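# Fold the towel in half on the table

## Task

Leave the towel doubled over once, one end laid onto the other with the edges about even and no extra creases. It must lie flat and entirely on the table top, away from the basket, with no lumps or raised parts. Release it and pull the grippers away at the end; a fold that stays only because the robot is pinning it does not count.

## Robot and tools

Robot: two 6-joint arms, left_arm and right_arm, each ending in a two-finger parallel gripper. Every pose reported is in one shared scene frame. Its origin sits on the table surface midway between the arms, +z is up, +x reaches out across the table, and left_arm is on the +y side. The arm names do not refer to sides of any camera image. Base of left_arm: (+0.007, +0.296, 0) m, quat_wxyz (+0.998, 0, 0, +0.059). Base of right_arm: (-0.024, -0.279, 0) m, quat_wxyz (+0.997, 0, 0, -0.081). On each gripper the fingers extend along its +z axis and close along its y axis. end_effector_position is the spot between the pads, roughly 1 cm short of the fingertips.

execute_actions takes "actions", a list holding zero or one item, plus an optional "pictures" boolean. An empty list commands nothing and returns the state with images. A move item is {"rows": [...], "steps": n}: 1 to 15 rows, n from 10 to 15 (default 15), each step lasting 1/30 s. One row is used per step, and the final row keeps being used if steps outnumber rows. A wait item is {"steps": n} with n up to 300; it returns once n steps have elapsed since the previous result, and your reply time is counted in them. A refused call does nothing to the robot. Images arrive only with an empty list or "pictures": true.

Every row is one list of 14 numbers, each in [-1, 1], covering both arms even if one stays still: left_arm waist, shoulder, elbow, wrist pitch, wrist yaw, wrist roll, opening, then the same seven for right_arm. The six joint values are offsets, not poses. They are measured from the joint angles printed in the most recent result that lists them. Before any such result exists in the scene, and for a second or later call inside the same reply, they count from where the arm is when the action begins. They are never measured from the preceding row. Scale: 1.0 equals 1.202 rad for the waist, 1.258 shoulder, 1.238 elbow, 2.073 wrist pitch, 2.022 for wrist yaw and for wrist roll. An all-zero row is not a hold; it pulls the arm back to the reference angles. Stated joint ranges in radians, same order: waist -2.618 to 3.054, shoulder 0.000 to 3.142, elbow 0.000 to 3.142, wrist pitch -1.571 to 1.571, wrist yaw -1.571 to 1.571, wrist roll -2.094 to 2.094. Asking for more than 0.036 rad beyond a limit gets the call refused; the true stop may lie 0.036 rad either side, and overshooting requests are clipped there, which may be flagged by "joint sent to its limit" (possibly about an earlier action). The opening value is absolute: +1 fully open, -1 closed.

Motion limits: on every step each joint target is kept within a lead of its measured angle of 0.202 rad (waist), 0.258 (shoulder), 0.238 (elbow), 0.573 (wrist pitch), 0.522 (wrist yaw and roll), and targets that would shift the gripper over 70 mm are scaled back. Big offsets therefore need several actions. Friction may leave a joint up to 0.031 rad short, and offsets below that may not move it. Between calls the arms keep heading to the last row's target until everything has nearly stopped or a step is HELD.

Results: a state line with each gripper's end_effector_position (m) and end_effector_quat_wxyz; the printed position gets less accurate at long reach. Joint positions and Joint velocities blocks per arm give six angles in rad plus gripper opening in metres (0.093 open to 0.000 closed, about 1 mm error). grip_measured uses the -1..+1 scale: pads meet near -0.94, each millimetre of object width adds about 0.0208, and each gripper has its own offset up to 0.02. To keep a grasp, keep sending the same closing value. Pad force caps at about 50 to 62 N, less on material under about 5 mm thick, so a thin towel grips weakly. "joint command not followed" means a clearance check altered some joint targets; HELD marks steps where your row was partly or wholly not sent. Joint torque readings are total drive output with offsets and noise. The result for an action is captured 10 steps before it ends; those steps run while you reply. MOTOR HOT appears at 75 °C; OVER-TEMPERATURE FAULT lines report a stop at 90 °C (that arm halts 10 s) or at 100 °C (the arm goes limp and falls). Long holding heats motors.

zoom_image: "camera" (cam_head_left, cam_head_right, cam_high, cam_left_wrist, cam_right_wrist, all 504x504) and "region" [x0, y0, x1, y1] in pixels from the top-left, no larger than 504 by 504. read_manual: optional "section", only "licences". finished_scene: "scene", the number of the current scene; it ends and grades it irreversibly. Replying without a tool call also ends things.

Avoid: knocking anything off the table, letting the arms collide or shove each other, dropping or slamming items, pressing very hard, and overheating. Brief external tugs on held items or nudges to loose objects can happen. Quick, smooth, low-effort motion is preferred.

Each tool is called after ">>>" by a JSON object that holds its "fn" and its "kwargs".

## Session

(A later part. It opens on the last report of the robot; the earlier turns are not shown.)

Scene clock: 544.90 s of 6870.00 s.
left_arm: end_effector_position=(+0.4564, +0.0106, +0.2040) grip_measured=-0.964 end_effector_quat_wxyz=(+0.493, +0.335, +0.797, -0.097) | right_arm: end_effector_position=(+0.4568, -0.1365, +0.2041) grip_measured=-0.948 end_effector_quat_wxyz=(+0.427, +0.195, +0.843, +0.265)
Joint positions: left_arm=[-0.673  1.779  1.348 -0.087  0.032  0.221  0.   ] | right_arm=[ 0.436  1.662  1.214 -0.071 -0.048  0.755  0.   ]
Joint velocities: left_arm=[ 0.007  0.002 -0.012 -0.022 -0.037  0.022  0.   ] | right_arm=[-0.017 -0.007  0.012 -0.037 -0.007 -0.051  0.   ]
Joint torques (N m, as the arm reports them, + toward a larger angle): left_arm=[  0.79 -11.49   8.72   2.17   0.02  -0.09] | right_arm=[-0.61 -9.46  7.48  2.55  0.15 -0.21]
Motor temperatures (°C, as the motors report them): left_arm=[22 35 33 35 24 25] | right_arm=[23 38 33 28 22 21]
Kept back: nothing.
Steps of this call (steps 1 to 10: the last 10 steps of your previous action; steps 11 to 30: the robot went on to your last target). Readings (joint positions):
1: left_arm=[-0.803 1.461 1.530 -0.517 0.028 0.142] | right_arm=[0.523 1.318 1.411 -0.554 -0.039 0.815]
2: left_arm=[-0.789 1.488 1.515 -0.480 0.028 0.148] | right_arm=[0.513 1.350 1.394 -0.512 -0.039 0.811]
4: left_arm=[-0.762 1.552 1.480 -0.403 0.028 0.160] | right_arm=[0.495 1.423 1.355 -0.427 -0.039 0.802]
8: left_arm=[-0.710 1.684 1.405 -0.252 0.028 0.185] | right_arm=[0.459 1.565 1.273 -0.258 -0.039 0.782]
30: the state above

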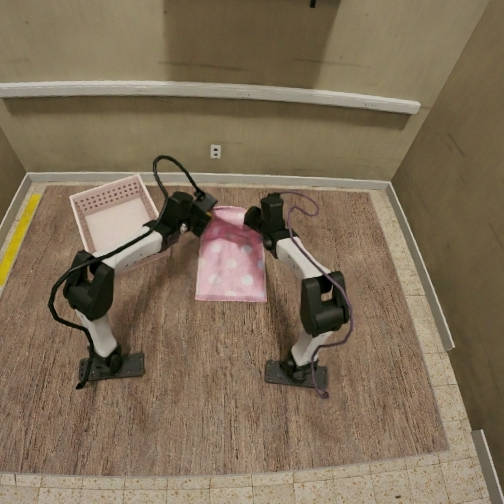

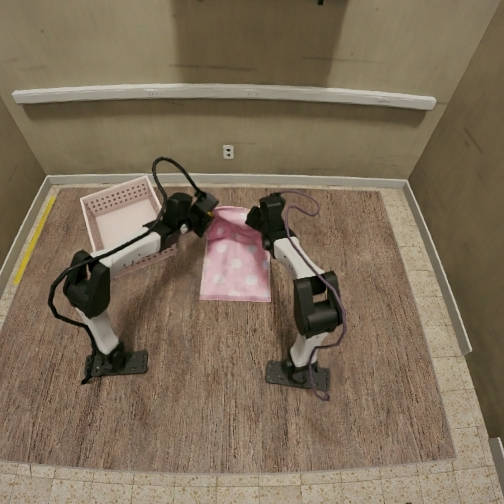

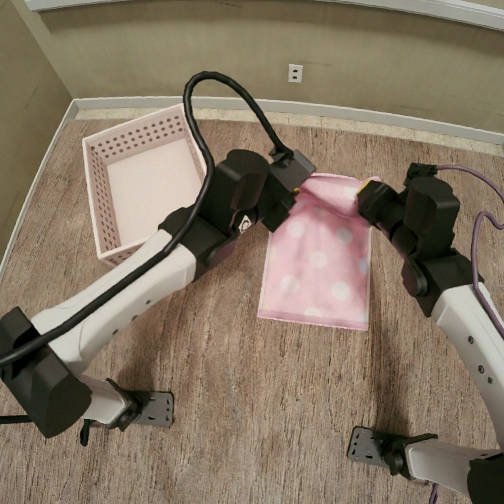

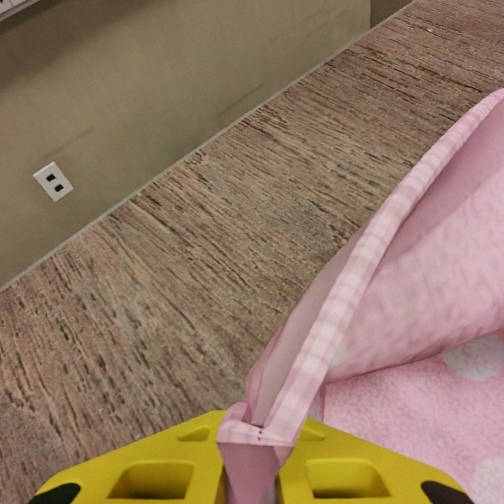

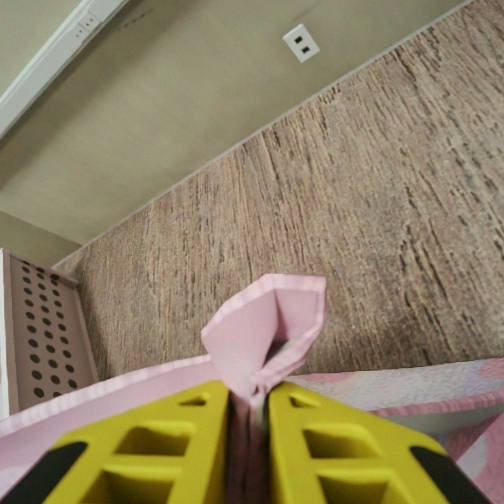

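>>> {"fn": "execute_actions", "kwargs": {"actions": [{"rows":[[-0.007,-0.012,-0.033,0.02,0,0,-1,0.004,-0.018,-0.036,0.018,0,-0.012,-1],[-0.014,-0.024,-0.066,0.036,0,0,-1,0.008,-0.036,-0.073,0.032,0,-0.024,-1],[-0.021,-0.036,-0.099,0.052,0,0,-1,0.012,-0.054,-0.109,0.046,0,-0.036,-1],[-0.029,-0.047,-0.131,0.068,0,0,-1,0.016,-0.073,-0.146,0.06,0,-0.049,-1],[-0.036,-0.059,-0.164,0.084,0,0,-1,0.02,-0.091,-0.182,0.075,0,-0.061,-1],[-0.043,-0.071,-0.197,0.1,0,0,-1,0.024,-0.109,-0.219,0.089,0,-0.073,-1],[-0.05,-0.083,-0.23,0.116,0,0,-1,0.028,-0.127,-0.255,0.103,0,-0.085,-1],[-0.057,-0.095,-0.263,0.132,0,0,-1,0.031,-0.145,-0.291,0.117,0,-0.097,-1],[-0.064,-0.107,-0.296,0.148,0,0,-1,0.035,-0.163,-0.328,0.131,0,-0.109,-1],[-0.071,-0.119,-0.329,0.164,0,0,-1,0.039,-0.181,-0.364,0.145,0,-0.121,-1],[-0.079,-0.13,-0.361,0.18,0,0,-1,0.043,-0.2,-0.4,0.16,0,-0.134,-1],[-0.086,-0.142,-0.394,0.195,0,0,-1,0.047,-0.218,-0.437,0.173,0,-0.146,-1],[-0.093,-0.154,-0.427,0.21,0,0,-1,0.051,-0.236,-0.474,0.187,0,-0.158,-1],[-0.1,-0.166,-0.46,0.21,0,0,-1,0.055,-0.254,-0.51,0.187,0,-0.17,-1]],"steps":15}]}}

>>> {"fn": "execute_actions", "kwargs": {"actions": [{"steps":25}], "pictures": true}}

Scene clock: 546.33 s of 6870.00 s.
left_arm: end_effector_position=(+0.4410, +0.0108, +0.1871) grip_measured=-0.964 end_effector_quat_wxyz=(+0.494, +0.340, +0.794, -0.101) | right_arm: end_effector_position=(+0.4370, -0.1386, +0.1878) grip_measured=-0.948 end_effector_quat_wxyz=(+0.433, +0.171, +0.847, +0.256)
Joint positions: left_arm=[-0.689  1.745  1.234 -0.004  0.032  0.221  0.   ] | right_arm=[ 0.443  1.603  1.083  0.004 -0.048  0.707  0.   ]
Joint velocities: left_arm=[-0.247 -0.369 -1.14   0.579 -0.037  0.022  0.   ] | right_arm=[ 0.144 -0.628 -1.297  0.447  0.037 -0.476  0.   ]
Joint torques (N m, as the arm reports them, + toward a larger angle): left_arm=[ -1.23 -10.97   7.01   2.01   0.1   -0.15] | right_arm=[ 0.89 -8.72  6.2   2.35  0.08 -0.2 ]
Motor temperatures (°C, as the motors report them): left_arm=[22 35 33 35 24 25] | right_arm=[23 38 33 28 22 21]
Steps of this call (steps 1 to 15: the robot went on to your last target; steps 16 to 38: nothing new was sent; steps 39 to 43: the first 5 steps of this action). Readings (joint positions):
39: left_arm=[-0.673 1.779 1.344 -0.081 0.032 0.221] | right_arm=[0.436 1.661 1.209 -0.064 -0.048 0.752]
40: left_arm=[-0.674 1.776 1.331 -0.065 0.032 0.221] | right_arm=[0.436 1.656 1.193 -0.050 -0.048 0.745]
42: left_arm=[-0.681 1.757 1.273 -0.025 0.032 0.221] | right_arm=[0.439 1.625 1.126 -0.014 -0.048 0.722]
43: the state above

Scene clock: 547.17 s of 6870.00 s.
left_arm: end_effector_position=(+0.3562, +0.0058, +0.1290) grip_measured=-0.964 end_effector_quat_wxyz=(+0.499, +0.382, +0.766, -0.134) | right_arm: end_effector_position=(+0.3497, -0.1388, +0.1332) grip_measured=-0.948 end_effector_quat_wxyz=(+0.474, +0.023, +0.854, +0.215)
Joint positions: left_arm=[-0.796  1.599  0.791  0.322  0.041  0.221  0.   ] | right_arm=[ 0.5    1.365  0.594  0.293 -0.054  0.424  0.   ]
Joint velocities: left_arm=[-0.002 -0.007 -0.007  0.022 -0.022  0.051  0.   ] | right_arm=[-0.007  0.007  0.002 -0.051  0.022 -0.022  0.   ]
Joint torques (N m, as the arm reports them, + toward a larger angle): left_arm=[ 0.3  -9.57  6.89  2.23 -0.02 -0.13] | right_arm=[ 0.33 -6.5   5.96  2.54  0.12 -0.21]
Motor temperatures (°C, as the motors report them): left_arm=[22 35 33 35 24 25] | right_arm=[23 38 33 29 22 21]
Kept back: nothing.
Steps of this call (steps 1 to 10: the last 10 steps of your previous action; steps 11 to 25: the robot went on to your last target). Readings (joint positions):
1: left_arm=[-0.698 1.732 1.193 0.019 0.032 0.221] | right_arm=[0.448 1.581 1.037 0.022 -0.048 0.689]
2: left_arm=[-0.709 1.719 1.150 0.041 0.032 0.221] | right_arm=[0.454 1.559 0.990 0.041 -0.048 0.671]
4: left_arm=[-0.730 1.693 1.065 0.090 0.032 0.221] | right_arm=[0.464 1.515 0.896 0.082 -0.048 0.630]
8: left_arm=[-0.768 1.637 0.900 0.201 0.032 0.221] | right_arm=[0.483 1.424 0.715 0.182 -0.048 0.541]
25: the state above

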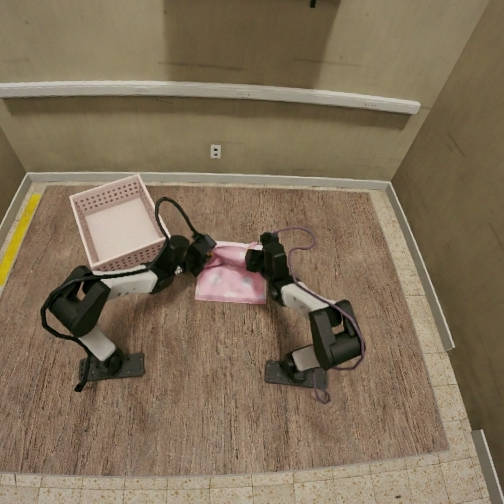

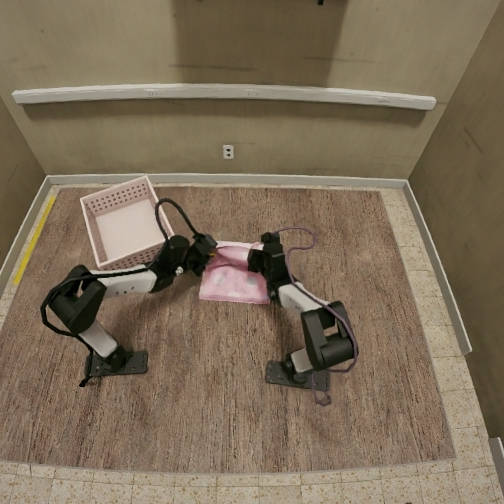

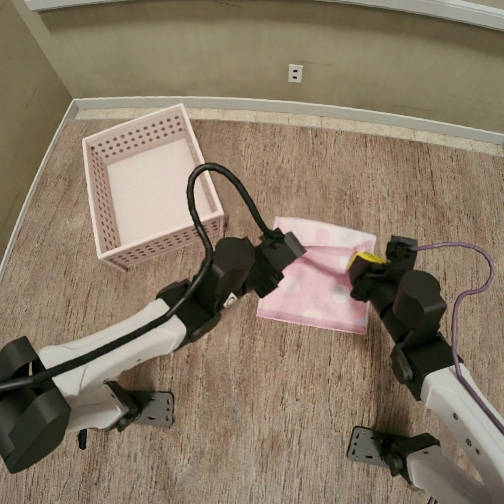

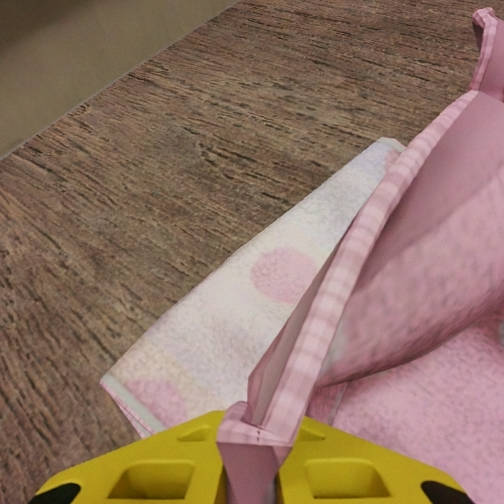

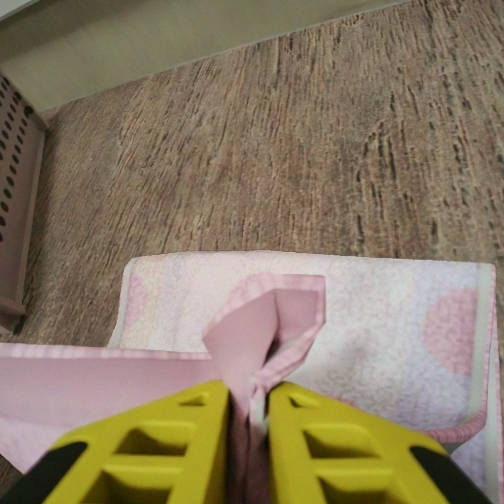

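>>> {"fn": "execute_actions", "kwargs": {"actions": [{"rows":[[-0.008,0,-0.024,0.025,0,0.04,-1,0.005,-0.01,-0.029,0.02,0,0.035,-1],[-0.015,0,-0.048,0.047,0,0.08,-1,0.011,-0.02,-0.059,0.037,0,0.07,-1],[-0.023,0,-0.072,0.069,0,0.12,-1,0.016,-0.03,-0.088,0.054,0,0.105,-1],[-0.031,0.005,-0.096,0.091,0,0.16,-1,0.021,-0.04,-0.117,0.071,0,0.14,-1],[-0.039,0.01,-0.12,0.113,0,0.2,-1,0.027,-0.05,-0.146,0.088,0,0.175,-1],[-0.046,0.015,-0.144,0.135,0,0.24,-1,0.032,-0.06,-0.176,0.105,0,0.21,-1],[-0.054,0.02,-0.168,0.157,0,0.28,-1,0.038,-0.07,-0.205,0.122,0,0.245,-1],[-0.062,0.026,-0.191,0.179,0,0.32,-1,0.043,-0.08,-0.234,0.139,0,0.28,-1],[-0.069,0.032,-0.215,0.201,0,0.36,-1,0.048,-0.088,-0.264,0.156,0,0.315,-1],[-0.077,0.038,-0.239,0.223,0,0.4,-1,0.054,-0.095,-0.293,0.173,0,0.35,-1],[-0.085,0.045,-0.263,0.245,0,0.45,-1,0.059,-0.1,-0.322,0.19,0,0.4,-1],[-0.093,0.052,-0.287,0.268,0,0.45,-1,0.064,-0.105,-0.351,0.208,0,0.4,-1],[-0.1,0.058,-0.311,0.29,0,0.45,-1,0.07,-0.11,-0.381,0.225,0,0.4,-1],[-0.108,0.065,-0.335,0.29,0,0.45,-1,0.075,-0.11,-0.41,0.225,0,0.4,-1]],"steps":15}]}}

>>> {"fn": "execute_actions", "kwargs": {"actions": [{"steps":25}], "pictures": true}}

Scene clock: 549.90 s of 6870.00 s.
left_arm: end_effector_position=(+0.3457, +0.0035, +0.1215) grip_measured=-0.964 end_effector_quat_wxyz=(+0.523, +0.449, +0.718, -0.097) | right_arm: end_effector_position=(+0.3346, -0.1390, +0.1212) grip_measured=-0.948 end_effector_quat_wxyz=(+0.462, +0.081, +0.845, +0.256)
Joint positions: left_arm=[-0.815  1.599  0.719  0.43   0.041  0.395  0.   ] | right_arm=[ 0.512  1.338  0.499  0.38  -0.054  0.575  0.   ]
Joint velocities: left_arm=[-0.256 -0.012 -0.808  0.857  0.051  1.516  0.   ] | right_arm=[ 0.193 -0.364 -1.018  0.652 -0.037  1.355  0.   ]
Joint torques (N m, as the arm reports them, + toward a larger angle): left_arm=[-1.09 -6.14  5.46  1.97  0.08 -0.11] | right_arm=[ 0.92 -5.56  4.98  2.33  0.07 -0.06]
Motor temperatures (°C, as the motors report them): left_arm=[22 36 33 36 24 25] | right_arm=[23 38 33 29 22 21]
Steps of this call (steps 1 to 30: the robot went on to your last target; steps 31 to 77: nothing new was sent; steps 78 to 82: the first 5 steps of this action). Readings (joint positions):
78: left_arm=[-0.796 1.599 0.790 0.329 0.041 0.234] | right_arm=[0.500 1.365 0.592 0.300 -0.054 0.433]
79: left_arm=[-0.797 1.599 0.782 0.345 0.041 0.260] | right_arm=[0.501 1.363 0.582 0.315 -0.054 0.456]
81: left_arm=[-0.806 1.599 0.746 0.399 0.041 0.342] | right_arm=[0.507 1.349 0.533 0.358 -0.054 0.529]
82: the state above

Scene clock: 550.73 s of 6870.00 s.
left_arm: end_effector_position=(+0.2780, +0.0025, +0.0706) grip_measured=-0.964 end_effector_quat_wxyz=(+0.559, +0.686, +0.461, +0.070) | right_arm: end_effector_position=(+0.2570, -0.1433, +0.0651) grip_measured=-0.949 end_effector_quat_wxyz=(+0.352, +0.314, +0.779, +0.413)
Joint positions: left_arm=[-0.923  1.668  0.393  0.901  0.045  1.122  0.   ] | right_arm=[ 0.584  1.247  0.097  0.726 -0.056  1.222  0.   ]
Joint velocities: left_arm=[-0.002  0.007 -0.012  0.066 -0.007 -0.037  0.   ] | right_arm=[-0.017 -0.022 -0.022  0.037 -0.022  0.037  0.   ]
Joint torques (N m, as the arm reports them, + toward a larger angle): left_arm=[-0.21 -5.17  4.58  2.22  0.05 -0.15] | right_arm=[ 0.64 -4.11  4.74  2.66  0.09 -0.07]
Motor temperatures (°C, as the motors report them): left_arm=[22 36 32 36 24 25] | right_arm=[23 38 33 29 22 21]
Kept back: nothing.
Steps of this call (steps 1 to 10: the last 10 steps of your previous action; steps 11 to 25: the robot went on to your last target). Readings (joint positions):
1: left_arm=[-0.824 1.599 0.688 0.461 0.041 0.454] | right_arm=[0.519 1.326 0.461 0.403 -0.054 0.627]
2: left_arm=[-0.835 1.599 0.656 0.494 0.041 0.517] | right_arm=[0.526 1.315 0.422 0.426 -0.054 0.682]
4: left_arm=[-0.856 1.608 0.594 0.567 0.041 0.654] | right_arm=[0.539 1.293 0.343 0.475 -0.054 0.801]
8: left_arm=[-0.894 1.642 0.474 0.729 0.041 0.920] | right_arm=[0.565 1.258 0.197 0.594 -0.054 1.040]
25: the state above

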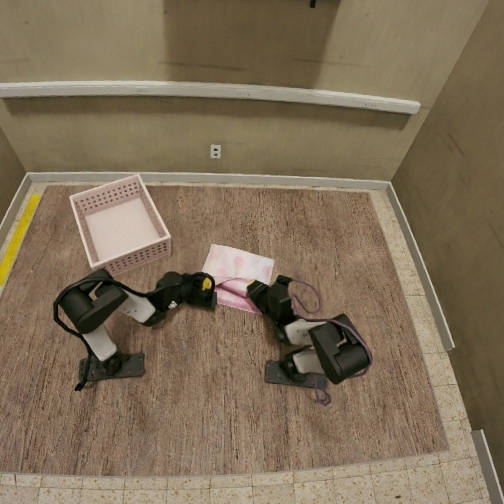

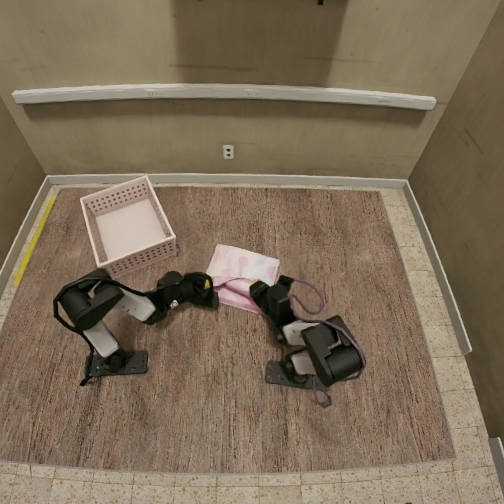

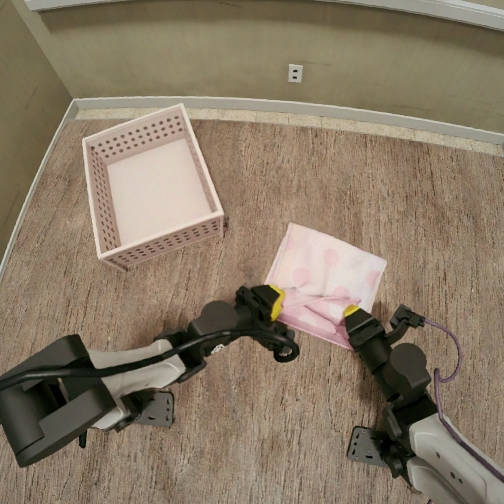

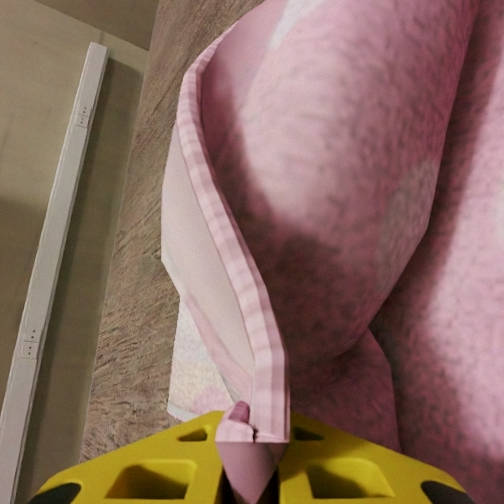

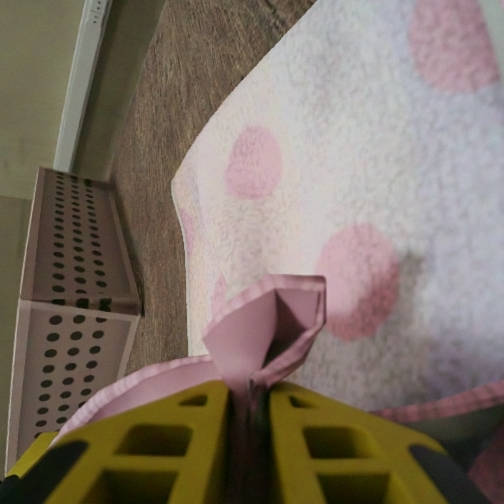

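>>> {"fn": "execute_actions", "kwargs": {"actions": [{"rows":[[0,0,0,0,0,0,-1,0,0,0,0,0,0,-0.6],[0,0,0,0,0,0,-1,0,0,0,0,0,0,-0.2],[0,0,0,0,0,0,-1,0,0,0,0,0,0,0],[0,0,0,0,0,0,-1,0,0,0,0,0,0,0],[0,0,0,0,0,0,-1,0,-0.05,0,-0.03,0,0,0],[0,0,0,0,0,0,-1,-0.03,-0.1,0,-0.07,0,0,0],[0,0,0,0,0,0,-1,-0.07,-0.15,0,-0.11,0,0,0],[0,0,0,0,0,0,-1,-0.12,-0.2,0,-0.15,0,0,0],[0,0,0,0,0,0,-1,-0.18,-0.25,0,-0.18,0,0,0],[0,0,0,0,0,0,-1,-0.25,-0.3,0,-0.2,0,0,0],[0,0,0,0,0,0,-1,-0.33,-0.35,0,-0.22,0,0,0],[0,0,0,0,0,0,-1,-0.42,-0.4,0,-0.24,0,0,0],[0,0,0,0,0,0,-1,-0.5,-0.4,0,-0.24,0,0,0]],"steps":15}]}}

>>> {"fn": "execute_actions", "kwargs": {"actions": [{"steps":25}], "pictures": true}}

Scene clock: 551.80 s of 6870.00 s.
left_arm: end_effector_position=(+0.2782, +0.0024, +0.0712) grip_measured=-0.964 end_effector_quat_wxyz=(+0.560, +0.686, +0.459, +0.072) | right_arm: end_effector_position=(+0.2562, -0.1436, +0.0647) grip_measured=-0.013 end_effector_quat_wxyz=(+0.350, +0.316, +0.780, +0.413)
Joint positions: left_arm=[-0.923  1.668  0.393  0.903  0.045  1.127  0.   ] | right_arm=[ 0.584  1.239  0.097  0.714 -0.056  1.226  0.045]
Joint velocities: left_arm=[-0.002 -0.012 -0.017 -0.007 -0.037 -0.066  0.   ] | right_arm=[ 0.007 -0.403 -0.007 -0.388 -0.022 -0.022  0.021]
Joint torques (N m, as the arm reports them, + toward a larger angle): left_arm=[ 0.12 -6.17  5.98  1.99  0.08 -0.2 ] | right_arm=[ 0.18 -4.97  5.56  2.47  0.09 -0.17]
Motor temperatures (°C, as the motors report them): left_arm=[22 35 32 36 24 25] | right_arm=[23 37 33 29 22 21]
Steps of this call (steps 1 to 27: the robot went on to your last target; steps 28 to 32: the first 5 steps of this action). Readings (joint positions):
28: left_arm=[-0.923 1.668 0.393 0.903 0.045 1.127] | right_arm=[0.584 1.247 0.097 0.727 -0.056 1.226]
29: left_arm=[-0.923 1.668 0.393 0.903 0.045 1.127] | right_arm=[0.584 1.247 0.097 0.726 -0.056 1.226]
31: left_arm=[-0.923 1.668 0.393 0.903 0.045 1.127] | right_arm=[0.584 1.247 0.097 0.725 -0.056 1.226]
32: the state above

Scene clock: 552.63 s of 6870.00 s.
left_arm: end_effector_position=(+0.2782, +0.0024, +0.0712) grip_measured=-0.964 end_effector_quat_wxyz=(+0.560, +0.686, +0.459, +0.072) | right_arm: end_effector_position=(+0.2522, -0.3195, +0.0915) grip_measured=-0.003 end_effector_quat_wxyz=(+0.457, +0.532, +0.652, +0.289)
Joint positions: left_arm=[-0.923  1.668  0.393  0.903  0.045  1.127  0.   ] | right_arm=[-0.011  0.756  0.097  0.23  -0.048  1.226  0.045]
Joint velocities: left_arm=[ 0.002 -0.017  0.012  0.022  0.051 -0.022  0.   ] | right_arm=[-0.017 -0.002  0.007 -0.037  0.037 -0.022  0.   ]
Joint torques (N m, as the arm reports them, + toward a larger angle): left_arm=[ 0.02 -6.08  5.93  2.01  0.08 -0.2 ] | right_arm=[-0.35 -1.24  7.18  2.36  0.01 -0.17]
Motor temperatures (°C, as the motors report them): left_arm=[22 35 32 36 24 25] | right_arm=[23 37 33 29 22 21]
Kept back: nothing.
Steps of this call (steps 1 to 10: the last 10 steps of your previous action; steps 11 to 25: the robot went on to your last target). Readings (joint positions):
1: left_arm=[-0.923 1.668 0.393 0.903 0.045 1.127] | right_arm=[0.579 1.214 0.097 0.685 -0.058 1.226]
2: left_arm=[-0.923 1.668 0.393 0.903 0.045 1.127] | right_arm=[0.560 1.170 0.097 0.642 -0.061 1.226]
4: left_arm=[-0.923 1.668 0.393 0.903 0.045 1.127] | right_arm=[0.475 1.053 0.097 0.547 -0.067 1.226]
8: left_arm=[-0.923 1.668 0.393 0.903 0.045 1.127] | right_arm=[0.182 0.807 0.097 0.382 -0.064 1.226]
25: the state above

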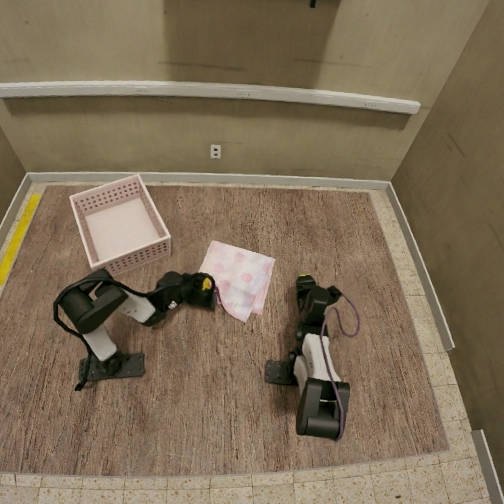

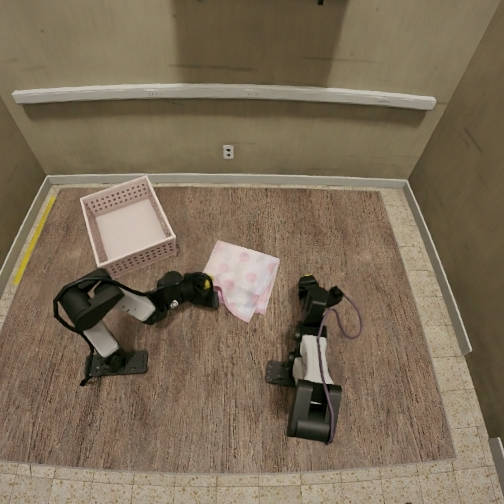

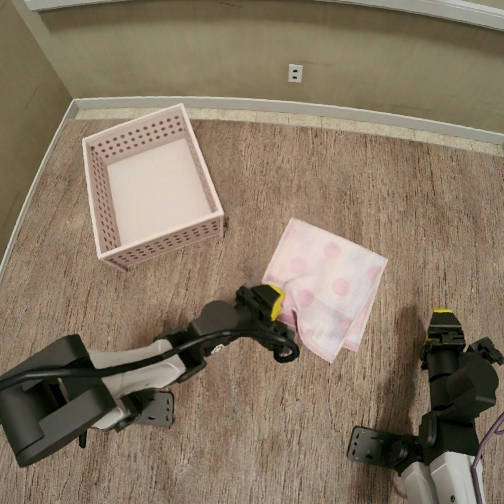

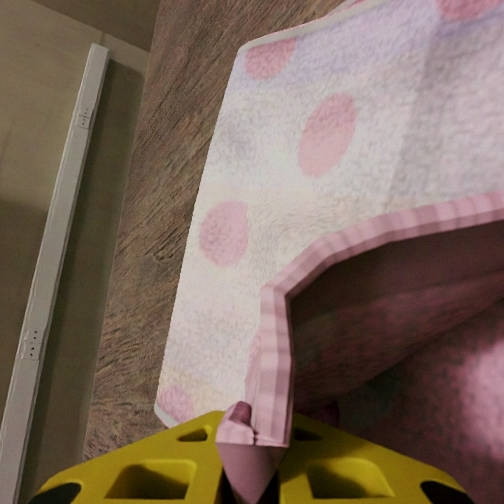

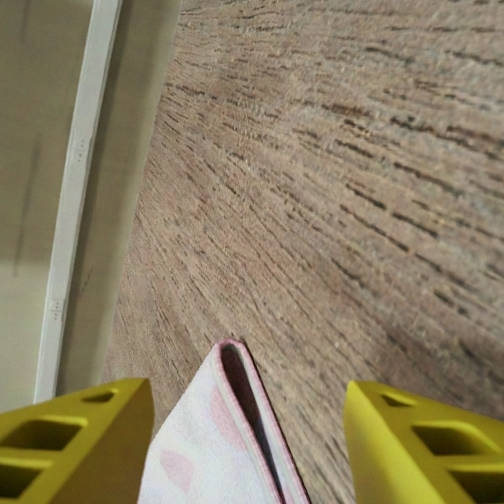

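>>> {"fn": "execute_actions", "kwargs": {"actions": [{"rows":[[-0.01,0.02,0,0,0,0,-1,0,0,0,0,0,0,0],[-0.02,0.04,0,0,0,0,-1,0,0,0,0,0,0,0],[-0.03,0.055,0,0,0,0,-1,0,0,0,0,0,0,0],[-0.03,0.055,0,0,0,0,-1,0,0,0,0,0,0,0],[-0.03,0.055,0,0,0,0,-0.7,0,0,0,0,0,0,0],[-0.03,0.055,0,0,0,0,-0.35,0,0,0,0,0,0,0],[-0.03,0.055,0,0,0,0,-0.35,0,0,0,0,0,0,0],[-0.03,0.02,-0.035,0,0,0,-0.35,0,0,0,0,0,0,0],[-0.03,-0.02,-0.07,0,0,0,-0.35,0,0,0,0,0,0,0],[-0.03,-0.07,-0.11,-0.01,0,0,-0.35,0,0,0,0,0,0,0],[-0.03,-0.13,-0.15,-0.025,0,0,-0.35,0,0,0,0,0,0,0],[-0.03,-0.2,-0.19,-0.045,0,0,-0.35,0,0,0,0,0,0,0],[-0.03,-0.27,-0.22,-0.065,0,0,-0.35,0,0,0,0,0,0,0],[-0.03,-0.34,-0.24,-0.085,0,0,-0.35,0,0,0,0,0,0,0],[-0.03,-0.45,-0.24,-0.12,0,0,-0.35,0,0,0,0,0,0,0]],"steps":15}]}}

>>> {"fn": "execute_actions", "kwargs": {"actions": [{"steps":28}], "pictures": true}}

Scene clock: 554.20 s of 6870.00 s.
left_arm: end_effector_position=(+0.2706, -0.0021, +0.0562) grip_measured=-0.796 end_effector_quat_wxyz=(+0.545, +0.700, +0.458, +0.063) | right_arm: end_effector_position=(+0.2520, -0.3194, +0.0910) grip_measured=-0.003 end_effector_quat_wxyz=(+0.456, +0.532, +0.652, +0.288)
Joint positions: left_arm=[-0.945  1.71   0.393  0.906  0.045  1.127  0.007] | right_arm=[-0.011  0.756  0.097  0.228 -0.048  1.226  0.045]
Joint velocities: left_arm=[-0.178  0.344 -0.012 -0.095 -0.051  0.081  0.208] | right_arm=[ 0.007 -0.017 -0.007  0.037  0.037 -0.007 -0.   ]
Joint torques (N m, as the arm reports them, + toward a larger angle): left_arm=[-0.32 -5.69  5.67  2.09  0.12 -0.15] | right_arm=[ 0.16 -0.36  7.18  2.35  0.08 -0.13]
Motor temperatures (°C, as the motors report them): left_arm=[22 35 32 36 24 25] | right_arm=[23 37 33 29 22 21]
Steps of this call (steps 1 to 30: the robot went on to your last target; steps 31 to 42: nothing new was sent; steps 43 to 47: the first 5 steps of this action). Readings (joint positions):
43: left_arm=[-0.923 1.668 0.393 0.903 0.045 1.127] | right_arm=[-0.011 0.756 0.097 0.228 -0.048 1.226]
44: left_arm=[-0.925 1.673 0.393 0.905 0.045 1.127] | right_arm=[-0.011 0.756 0.097 0.228 -0.048 1.226]
46: left_arm=[-0.938 1.697 0.393 0.909 0.045 1.127] | right_arm=[-0.011 0.756 0.097 0.228 -0.048 1.226]
47: the state above

Scene clock: 555.13 s of 6870.00 s.
left_arm: end_effector_position=(+0.2119, +0.0584, +0.0957) grip_measured=-0.351 end_effector_quat_wxyz=(+0.574, +0.685, +0.443, +0.066) | right_arm: end_effector_position=(+0.2520, -0.3194, +0.0910) grip_measured=-0.003 end_effector_quat_wxyz=(+0.456, +0.532, +0.652, +0.288)
Joint positions: left_arm=[-0.952  1.111  0.11   0.664  0.045  1.127  0.028] | right_arm=[-0.011  0.756  0.097  0.228 -0.048  1.226  0.045]
Joint velocities: left_arm=[-0.012 -0.012 -0.007 -0.037 -0.095  0.051  0.001] | right_arm=[-0.017  0.002 -0.017 -0.037  0.022 -0.051  0.   ]
Joint torques (N m, as the arm reports them, + toward a larger angle): left_arm=[-0.59 -2.69  6.14  1.98  0.09 -0.17] | right_arm=[ 0.16 -0.36  7.18  2.35  0.08 -0.13]
Motor temperatures (°C, as the motors report them): left_arm=[22 35 32 36 24 25] | right_arm=[23 37 33 29 22 21]
Kept back: nothing.
Steps of this call (steps 1 to 10: the last 10 steps of your previous action; steps 11 to 28: the robot went on to your last target). Readings (joint positions):
1: left_arm=[-0.950 1.719 0.393 0.903 0.045 1.127] | right_arm=[-0.011 0.756 0.097 0.228 -0.048 1.226]
2: left_arm=[-0.952 1.724 0.393 0.900 0.045 1.127] | right_arm=[-0.011 0.756 0.097 0.228 -0.048 1.226]
4: left_arm=[-0.952 1.713 0.376 0.899 0.045 1.127] | right_arm=[-0.011 0.756 0.097 0.228 -0.048 1.226]
8: left_arm=[-0.952 1.488 0.211 0.851 0.045 1.127] | right_arm=[-0.011 0.756 0.097 0.228 -0.048 1.226]
28: the state above

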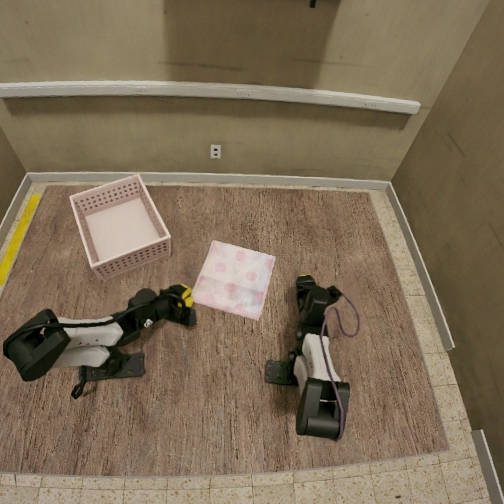

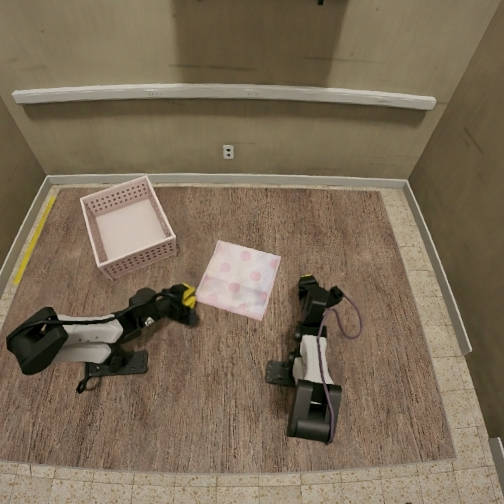

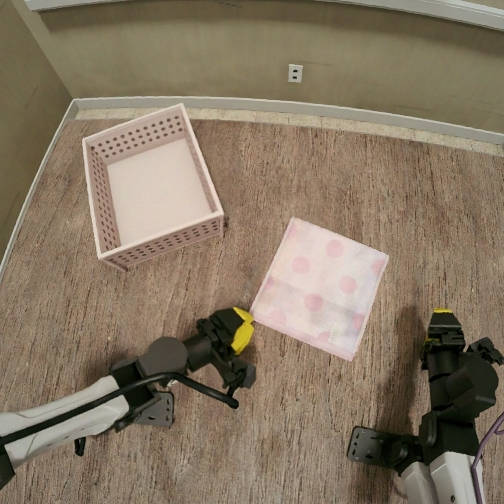

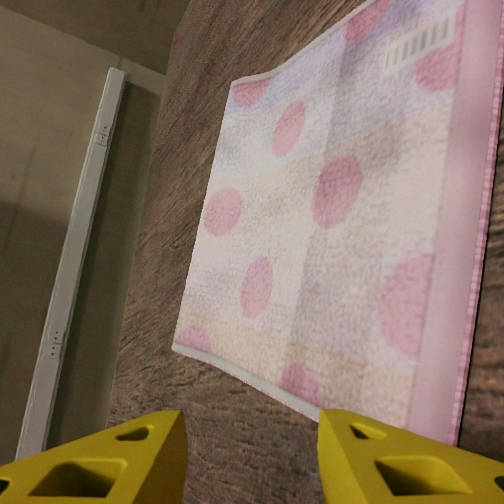

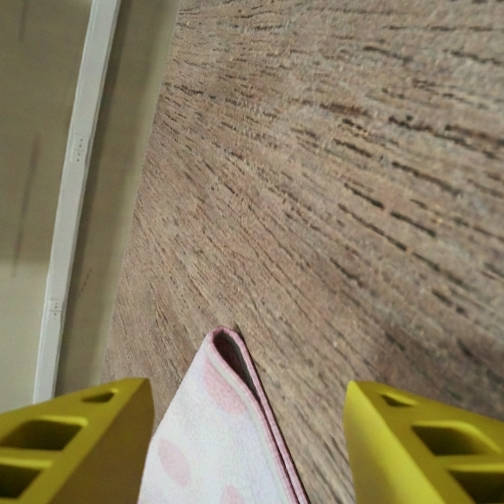

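Folded. Move left clear and check.

>>> {"fn": "execute_actions", "kwargs": {"actions": [{"rows":[[0.1,-0.1,0,-0.05,0,-0.1,0,-0.05,0,0,0,0,0,0],[0.2,-0.2,0,-0.1,0,-0.2,0,-0.1,0,0,0,0,0,0],[0.3,-0.3,0,-0.15,0,-0.3,0,-0.15,0,0,0,0,0,0],[0.4,-0.4,0,-0.2,0,-0.4,0,-0.2,0,0,0,0,0,0],[0.5,-0.45,0,-0.2,0,-0.5,0,-0.2,0,0,0,0,0,0]],"steps":15}]}}

>>> {"fn": "execute_actions", "kwargs": {"actions": [{"steps":20}], "pictures": true}}

>>> {"fn": "zoom_image", "kwargs": {"camera": "cam_high", "region": [230, 200, 410, 380]}}

Scene clock: 557.70 s of 6870.00 s.
left_arm: end_effector_position=(+0.2583, +0.1384, +0.1406) grip_measured=-0.002 end_effector_quat_wxyz=(+0.622, +0.476, +0.620, +0.044) | right_arm: end_effector_position=(+0.2399, -0.3692, +0.0909) grip_measured=-0.003 end_effector_quat_wxyz=(+0.480, +0.590, +0.601, +0.246)
Joint positions: left_arm=[-0.647  0.771  0.11   0.437  0.053  0.736  0.045] | right_arm=[-0.198  0.756  0.097  0.227 -0.053  1.226  0.045]
Joint velocities: left_arm=[ 2.186 -2.698 -0.017 -1.253 -0.183 -2.85   0.001] | right_arm=[-1.175  0.007  0.012  0.037  0.168  0.022  0.001]
Joint torques (N m, as the arm reports them, + toward a larger angle): left_arm=[-0.46 -0.49  8.64  2.07  0.2  -0.09] | right_arm=[ 1.61 -0.33  7.19  2.33 -0.1  -0.13]
Motor temperatures (°C, as the motors report them): left_arm=[22 35 32 36 24 25] | right_arm=[23 36 33 29 22 21]
Steps of this call (steps 1 to 30: the robot went on to your last target; steps 31 to 72: nothing new was sent; steps 73 to 77: the first 5 steps of this action). Readings (joint positions):
73: left_arm=[-0.932 1.093 0.110 0.641 0.055 1.096] | right_arm=[-0.021 0.756 0.097 0.227 -0.052 1.226]
74: left_arm=[-0.875 1.038 0.110 0.592 0.061 1.030] | right_arm=[-0.050 0.756 0.097 0.227 -0.056 1.226]
76: left_arm=[-0.724 0.866 0.110 0.483 0.056 0.837] | right_arm=[-0.150 0.756 0.097 0.227 -0.058 1.226]
77: the state above

Scene clock: 558.37 s of 6870.00 s.
left_arm: end_effector_position=(+0.2776, +0.2236, +0.1568) grip_measured=-0.001 end_effector_quat_wxyz=(+0.637, +0.153, +0.754, -0.050) | right_arm: end_effector_position=(+0.2351, -0.3820, +0.0906) grip_measured=-0.003 end_effector_quat_wxyz=(+0.486, +0.605, +0.586, +0.233)
Joint positions: left_arm=[-0.357  0.552  0.11   0.257  0.037  0.129  0.045] | right_arm=[-0.244  0.756  0.097  0.226 -0.047  1.226  0.045]
Joint velocities: left_arm=[-0.017 -0.007  0.002 -0.081 -0.007 -0.051 -0.001] | right_arm=[-0.027 -0.012 -0.012  0.037 -0.051 -0.022 -0.001]
Joint torques (N m, as the arm reports them, + toward a larger angle): left_arm=[ 0.62  0.    8.92  2.02  0.14 -0.15] | right_arm=[-0.41 -0.36  7.18  2.34  0.07 -0.13]
Motor temperatures (°C, as the motors report them): left_arm=[22 35 32 36 24 25] | right_arm=[23 36 33 29 22 21]
Kept back: nothing.
Steps of this call (steps 1 to 10: the last 10 steps of your previous action; steps 11 to 20: the robot went on to your last target). Readings (joint positions):
1: left_arm=[-0.571 0.683 0.110 0.402 0.051 0.636] | right_arm=[-0.226 0.756 0.097 0.227 -0.049 1.226]
2: left_arm=[-0.494 0.615 0.110 0.382 0.049 0.535] | right_arm=[-0.239 0.756 0.097 0.227 -0.047 1.226]
4: left_arm=[-0.386 0.556 0.110 0.363 0.039 0.383] | right_arm=[-0.244 0.756 0.097 0.227 -0.047 1.226]
8: left_arm=[-0.357 0.552 0.110 0.300 0.037 0.227] | right_arm=[-0.244 0.756 0.097 0.226 -0.047 1.226]
20: the state above

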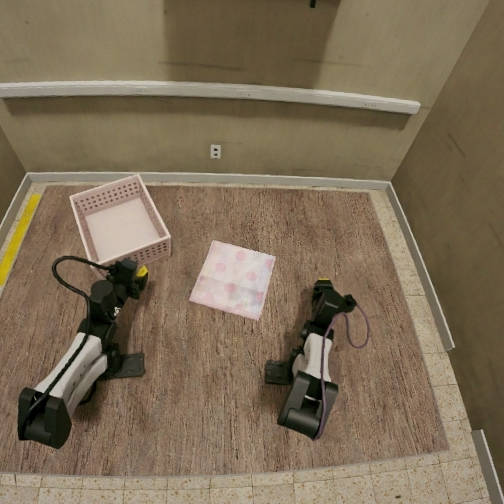

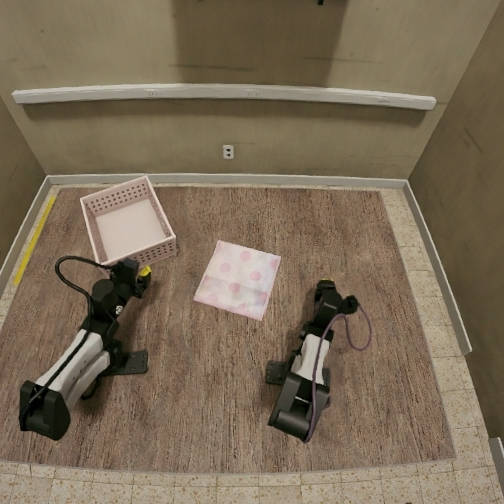

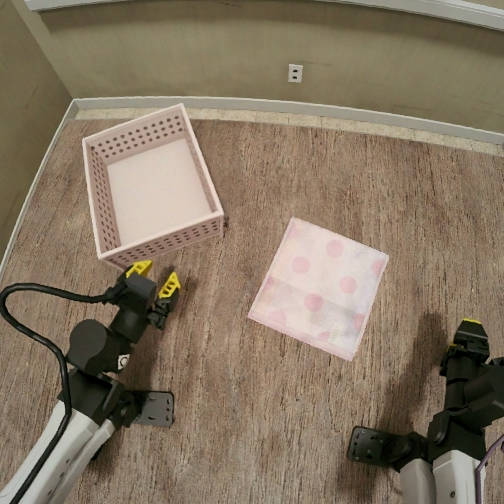

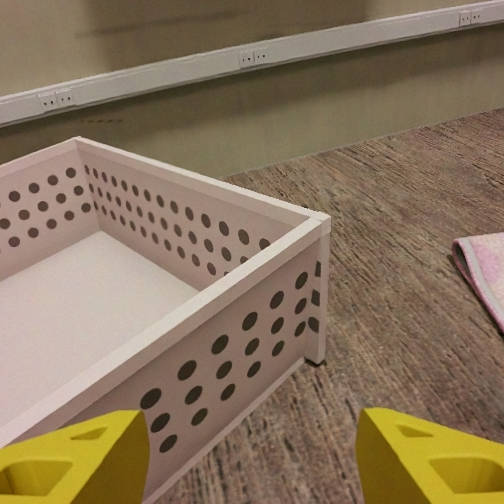

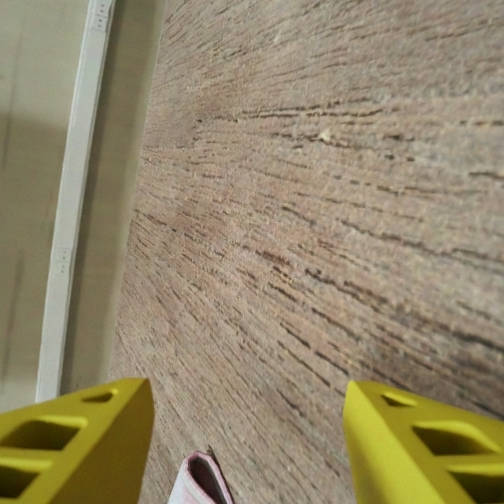

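Region (230, 200, 410, 380) of cam_high's 504x504 image, scaled by 2.800, with more detail than that image has.

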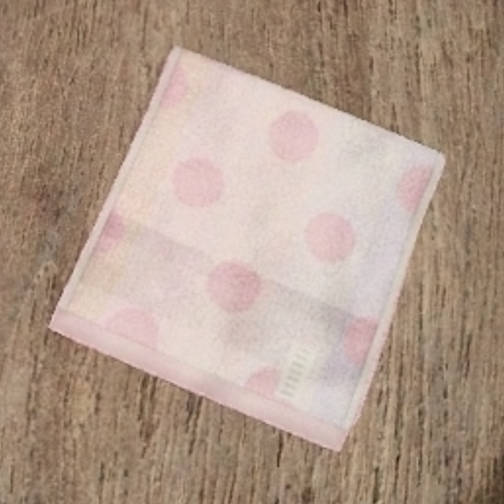

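>>> {"fn": "finished_scene", "kwargs": {"scene": 1}}

The scene is finished: the task was done.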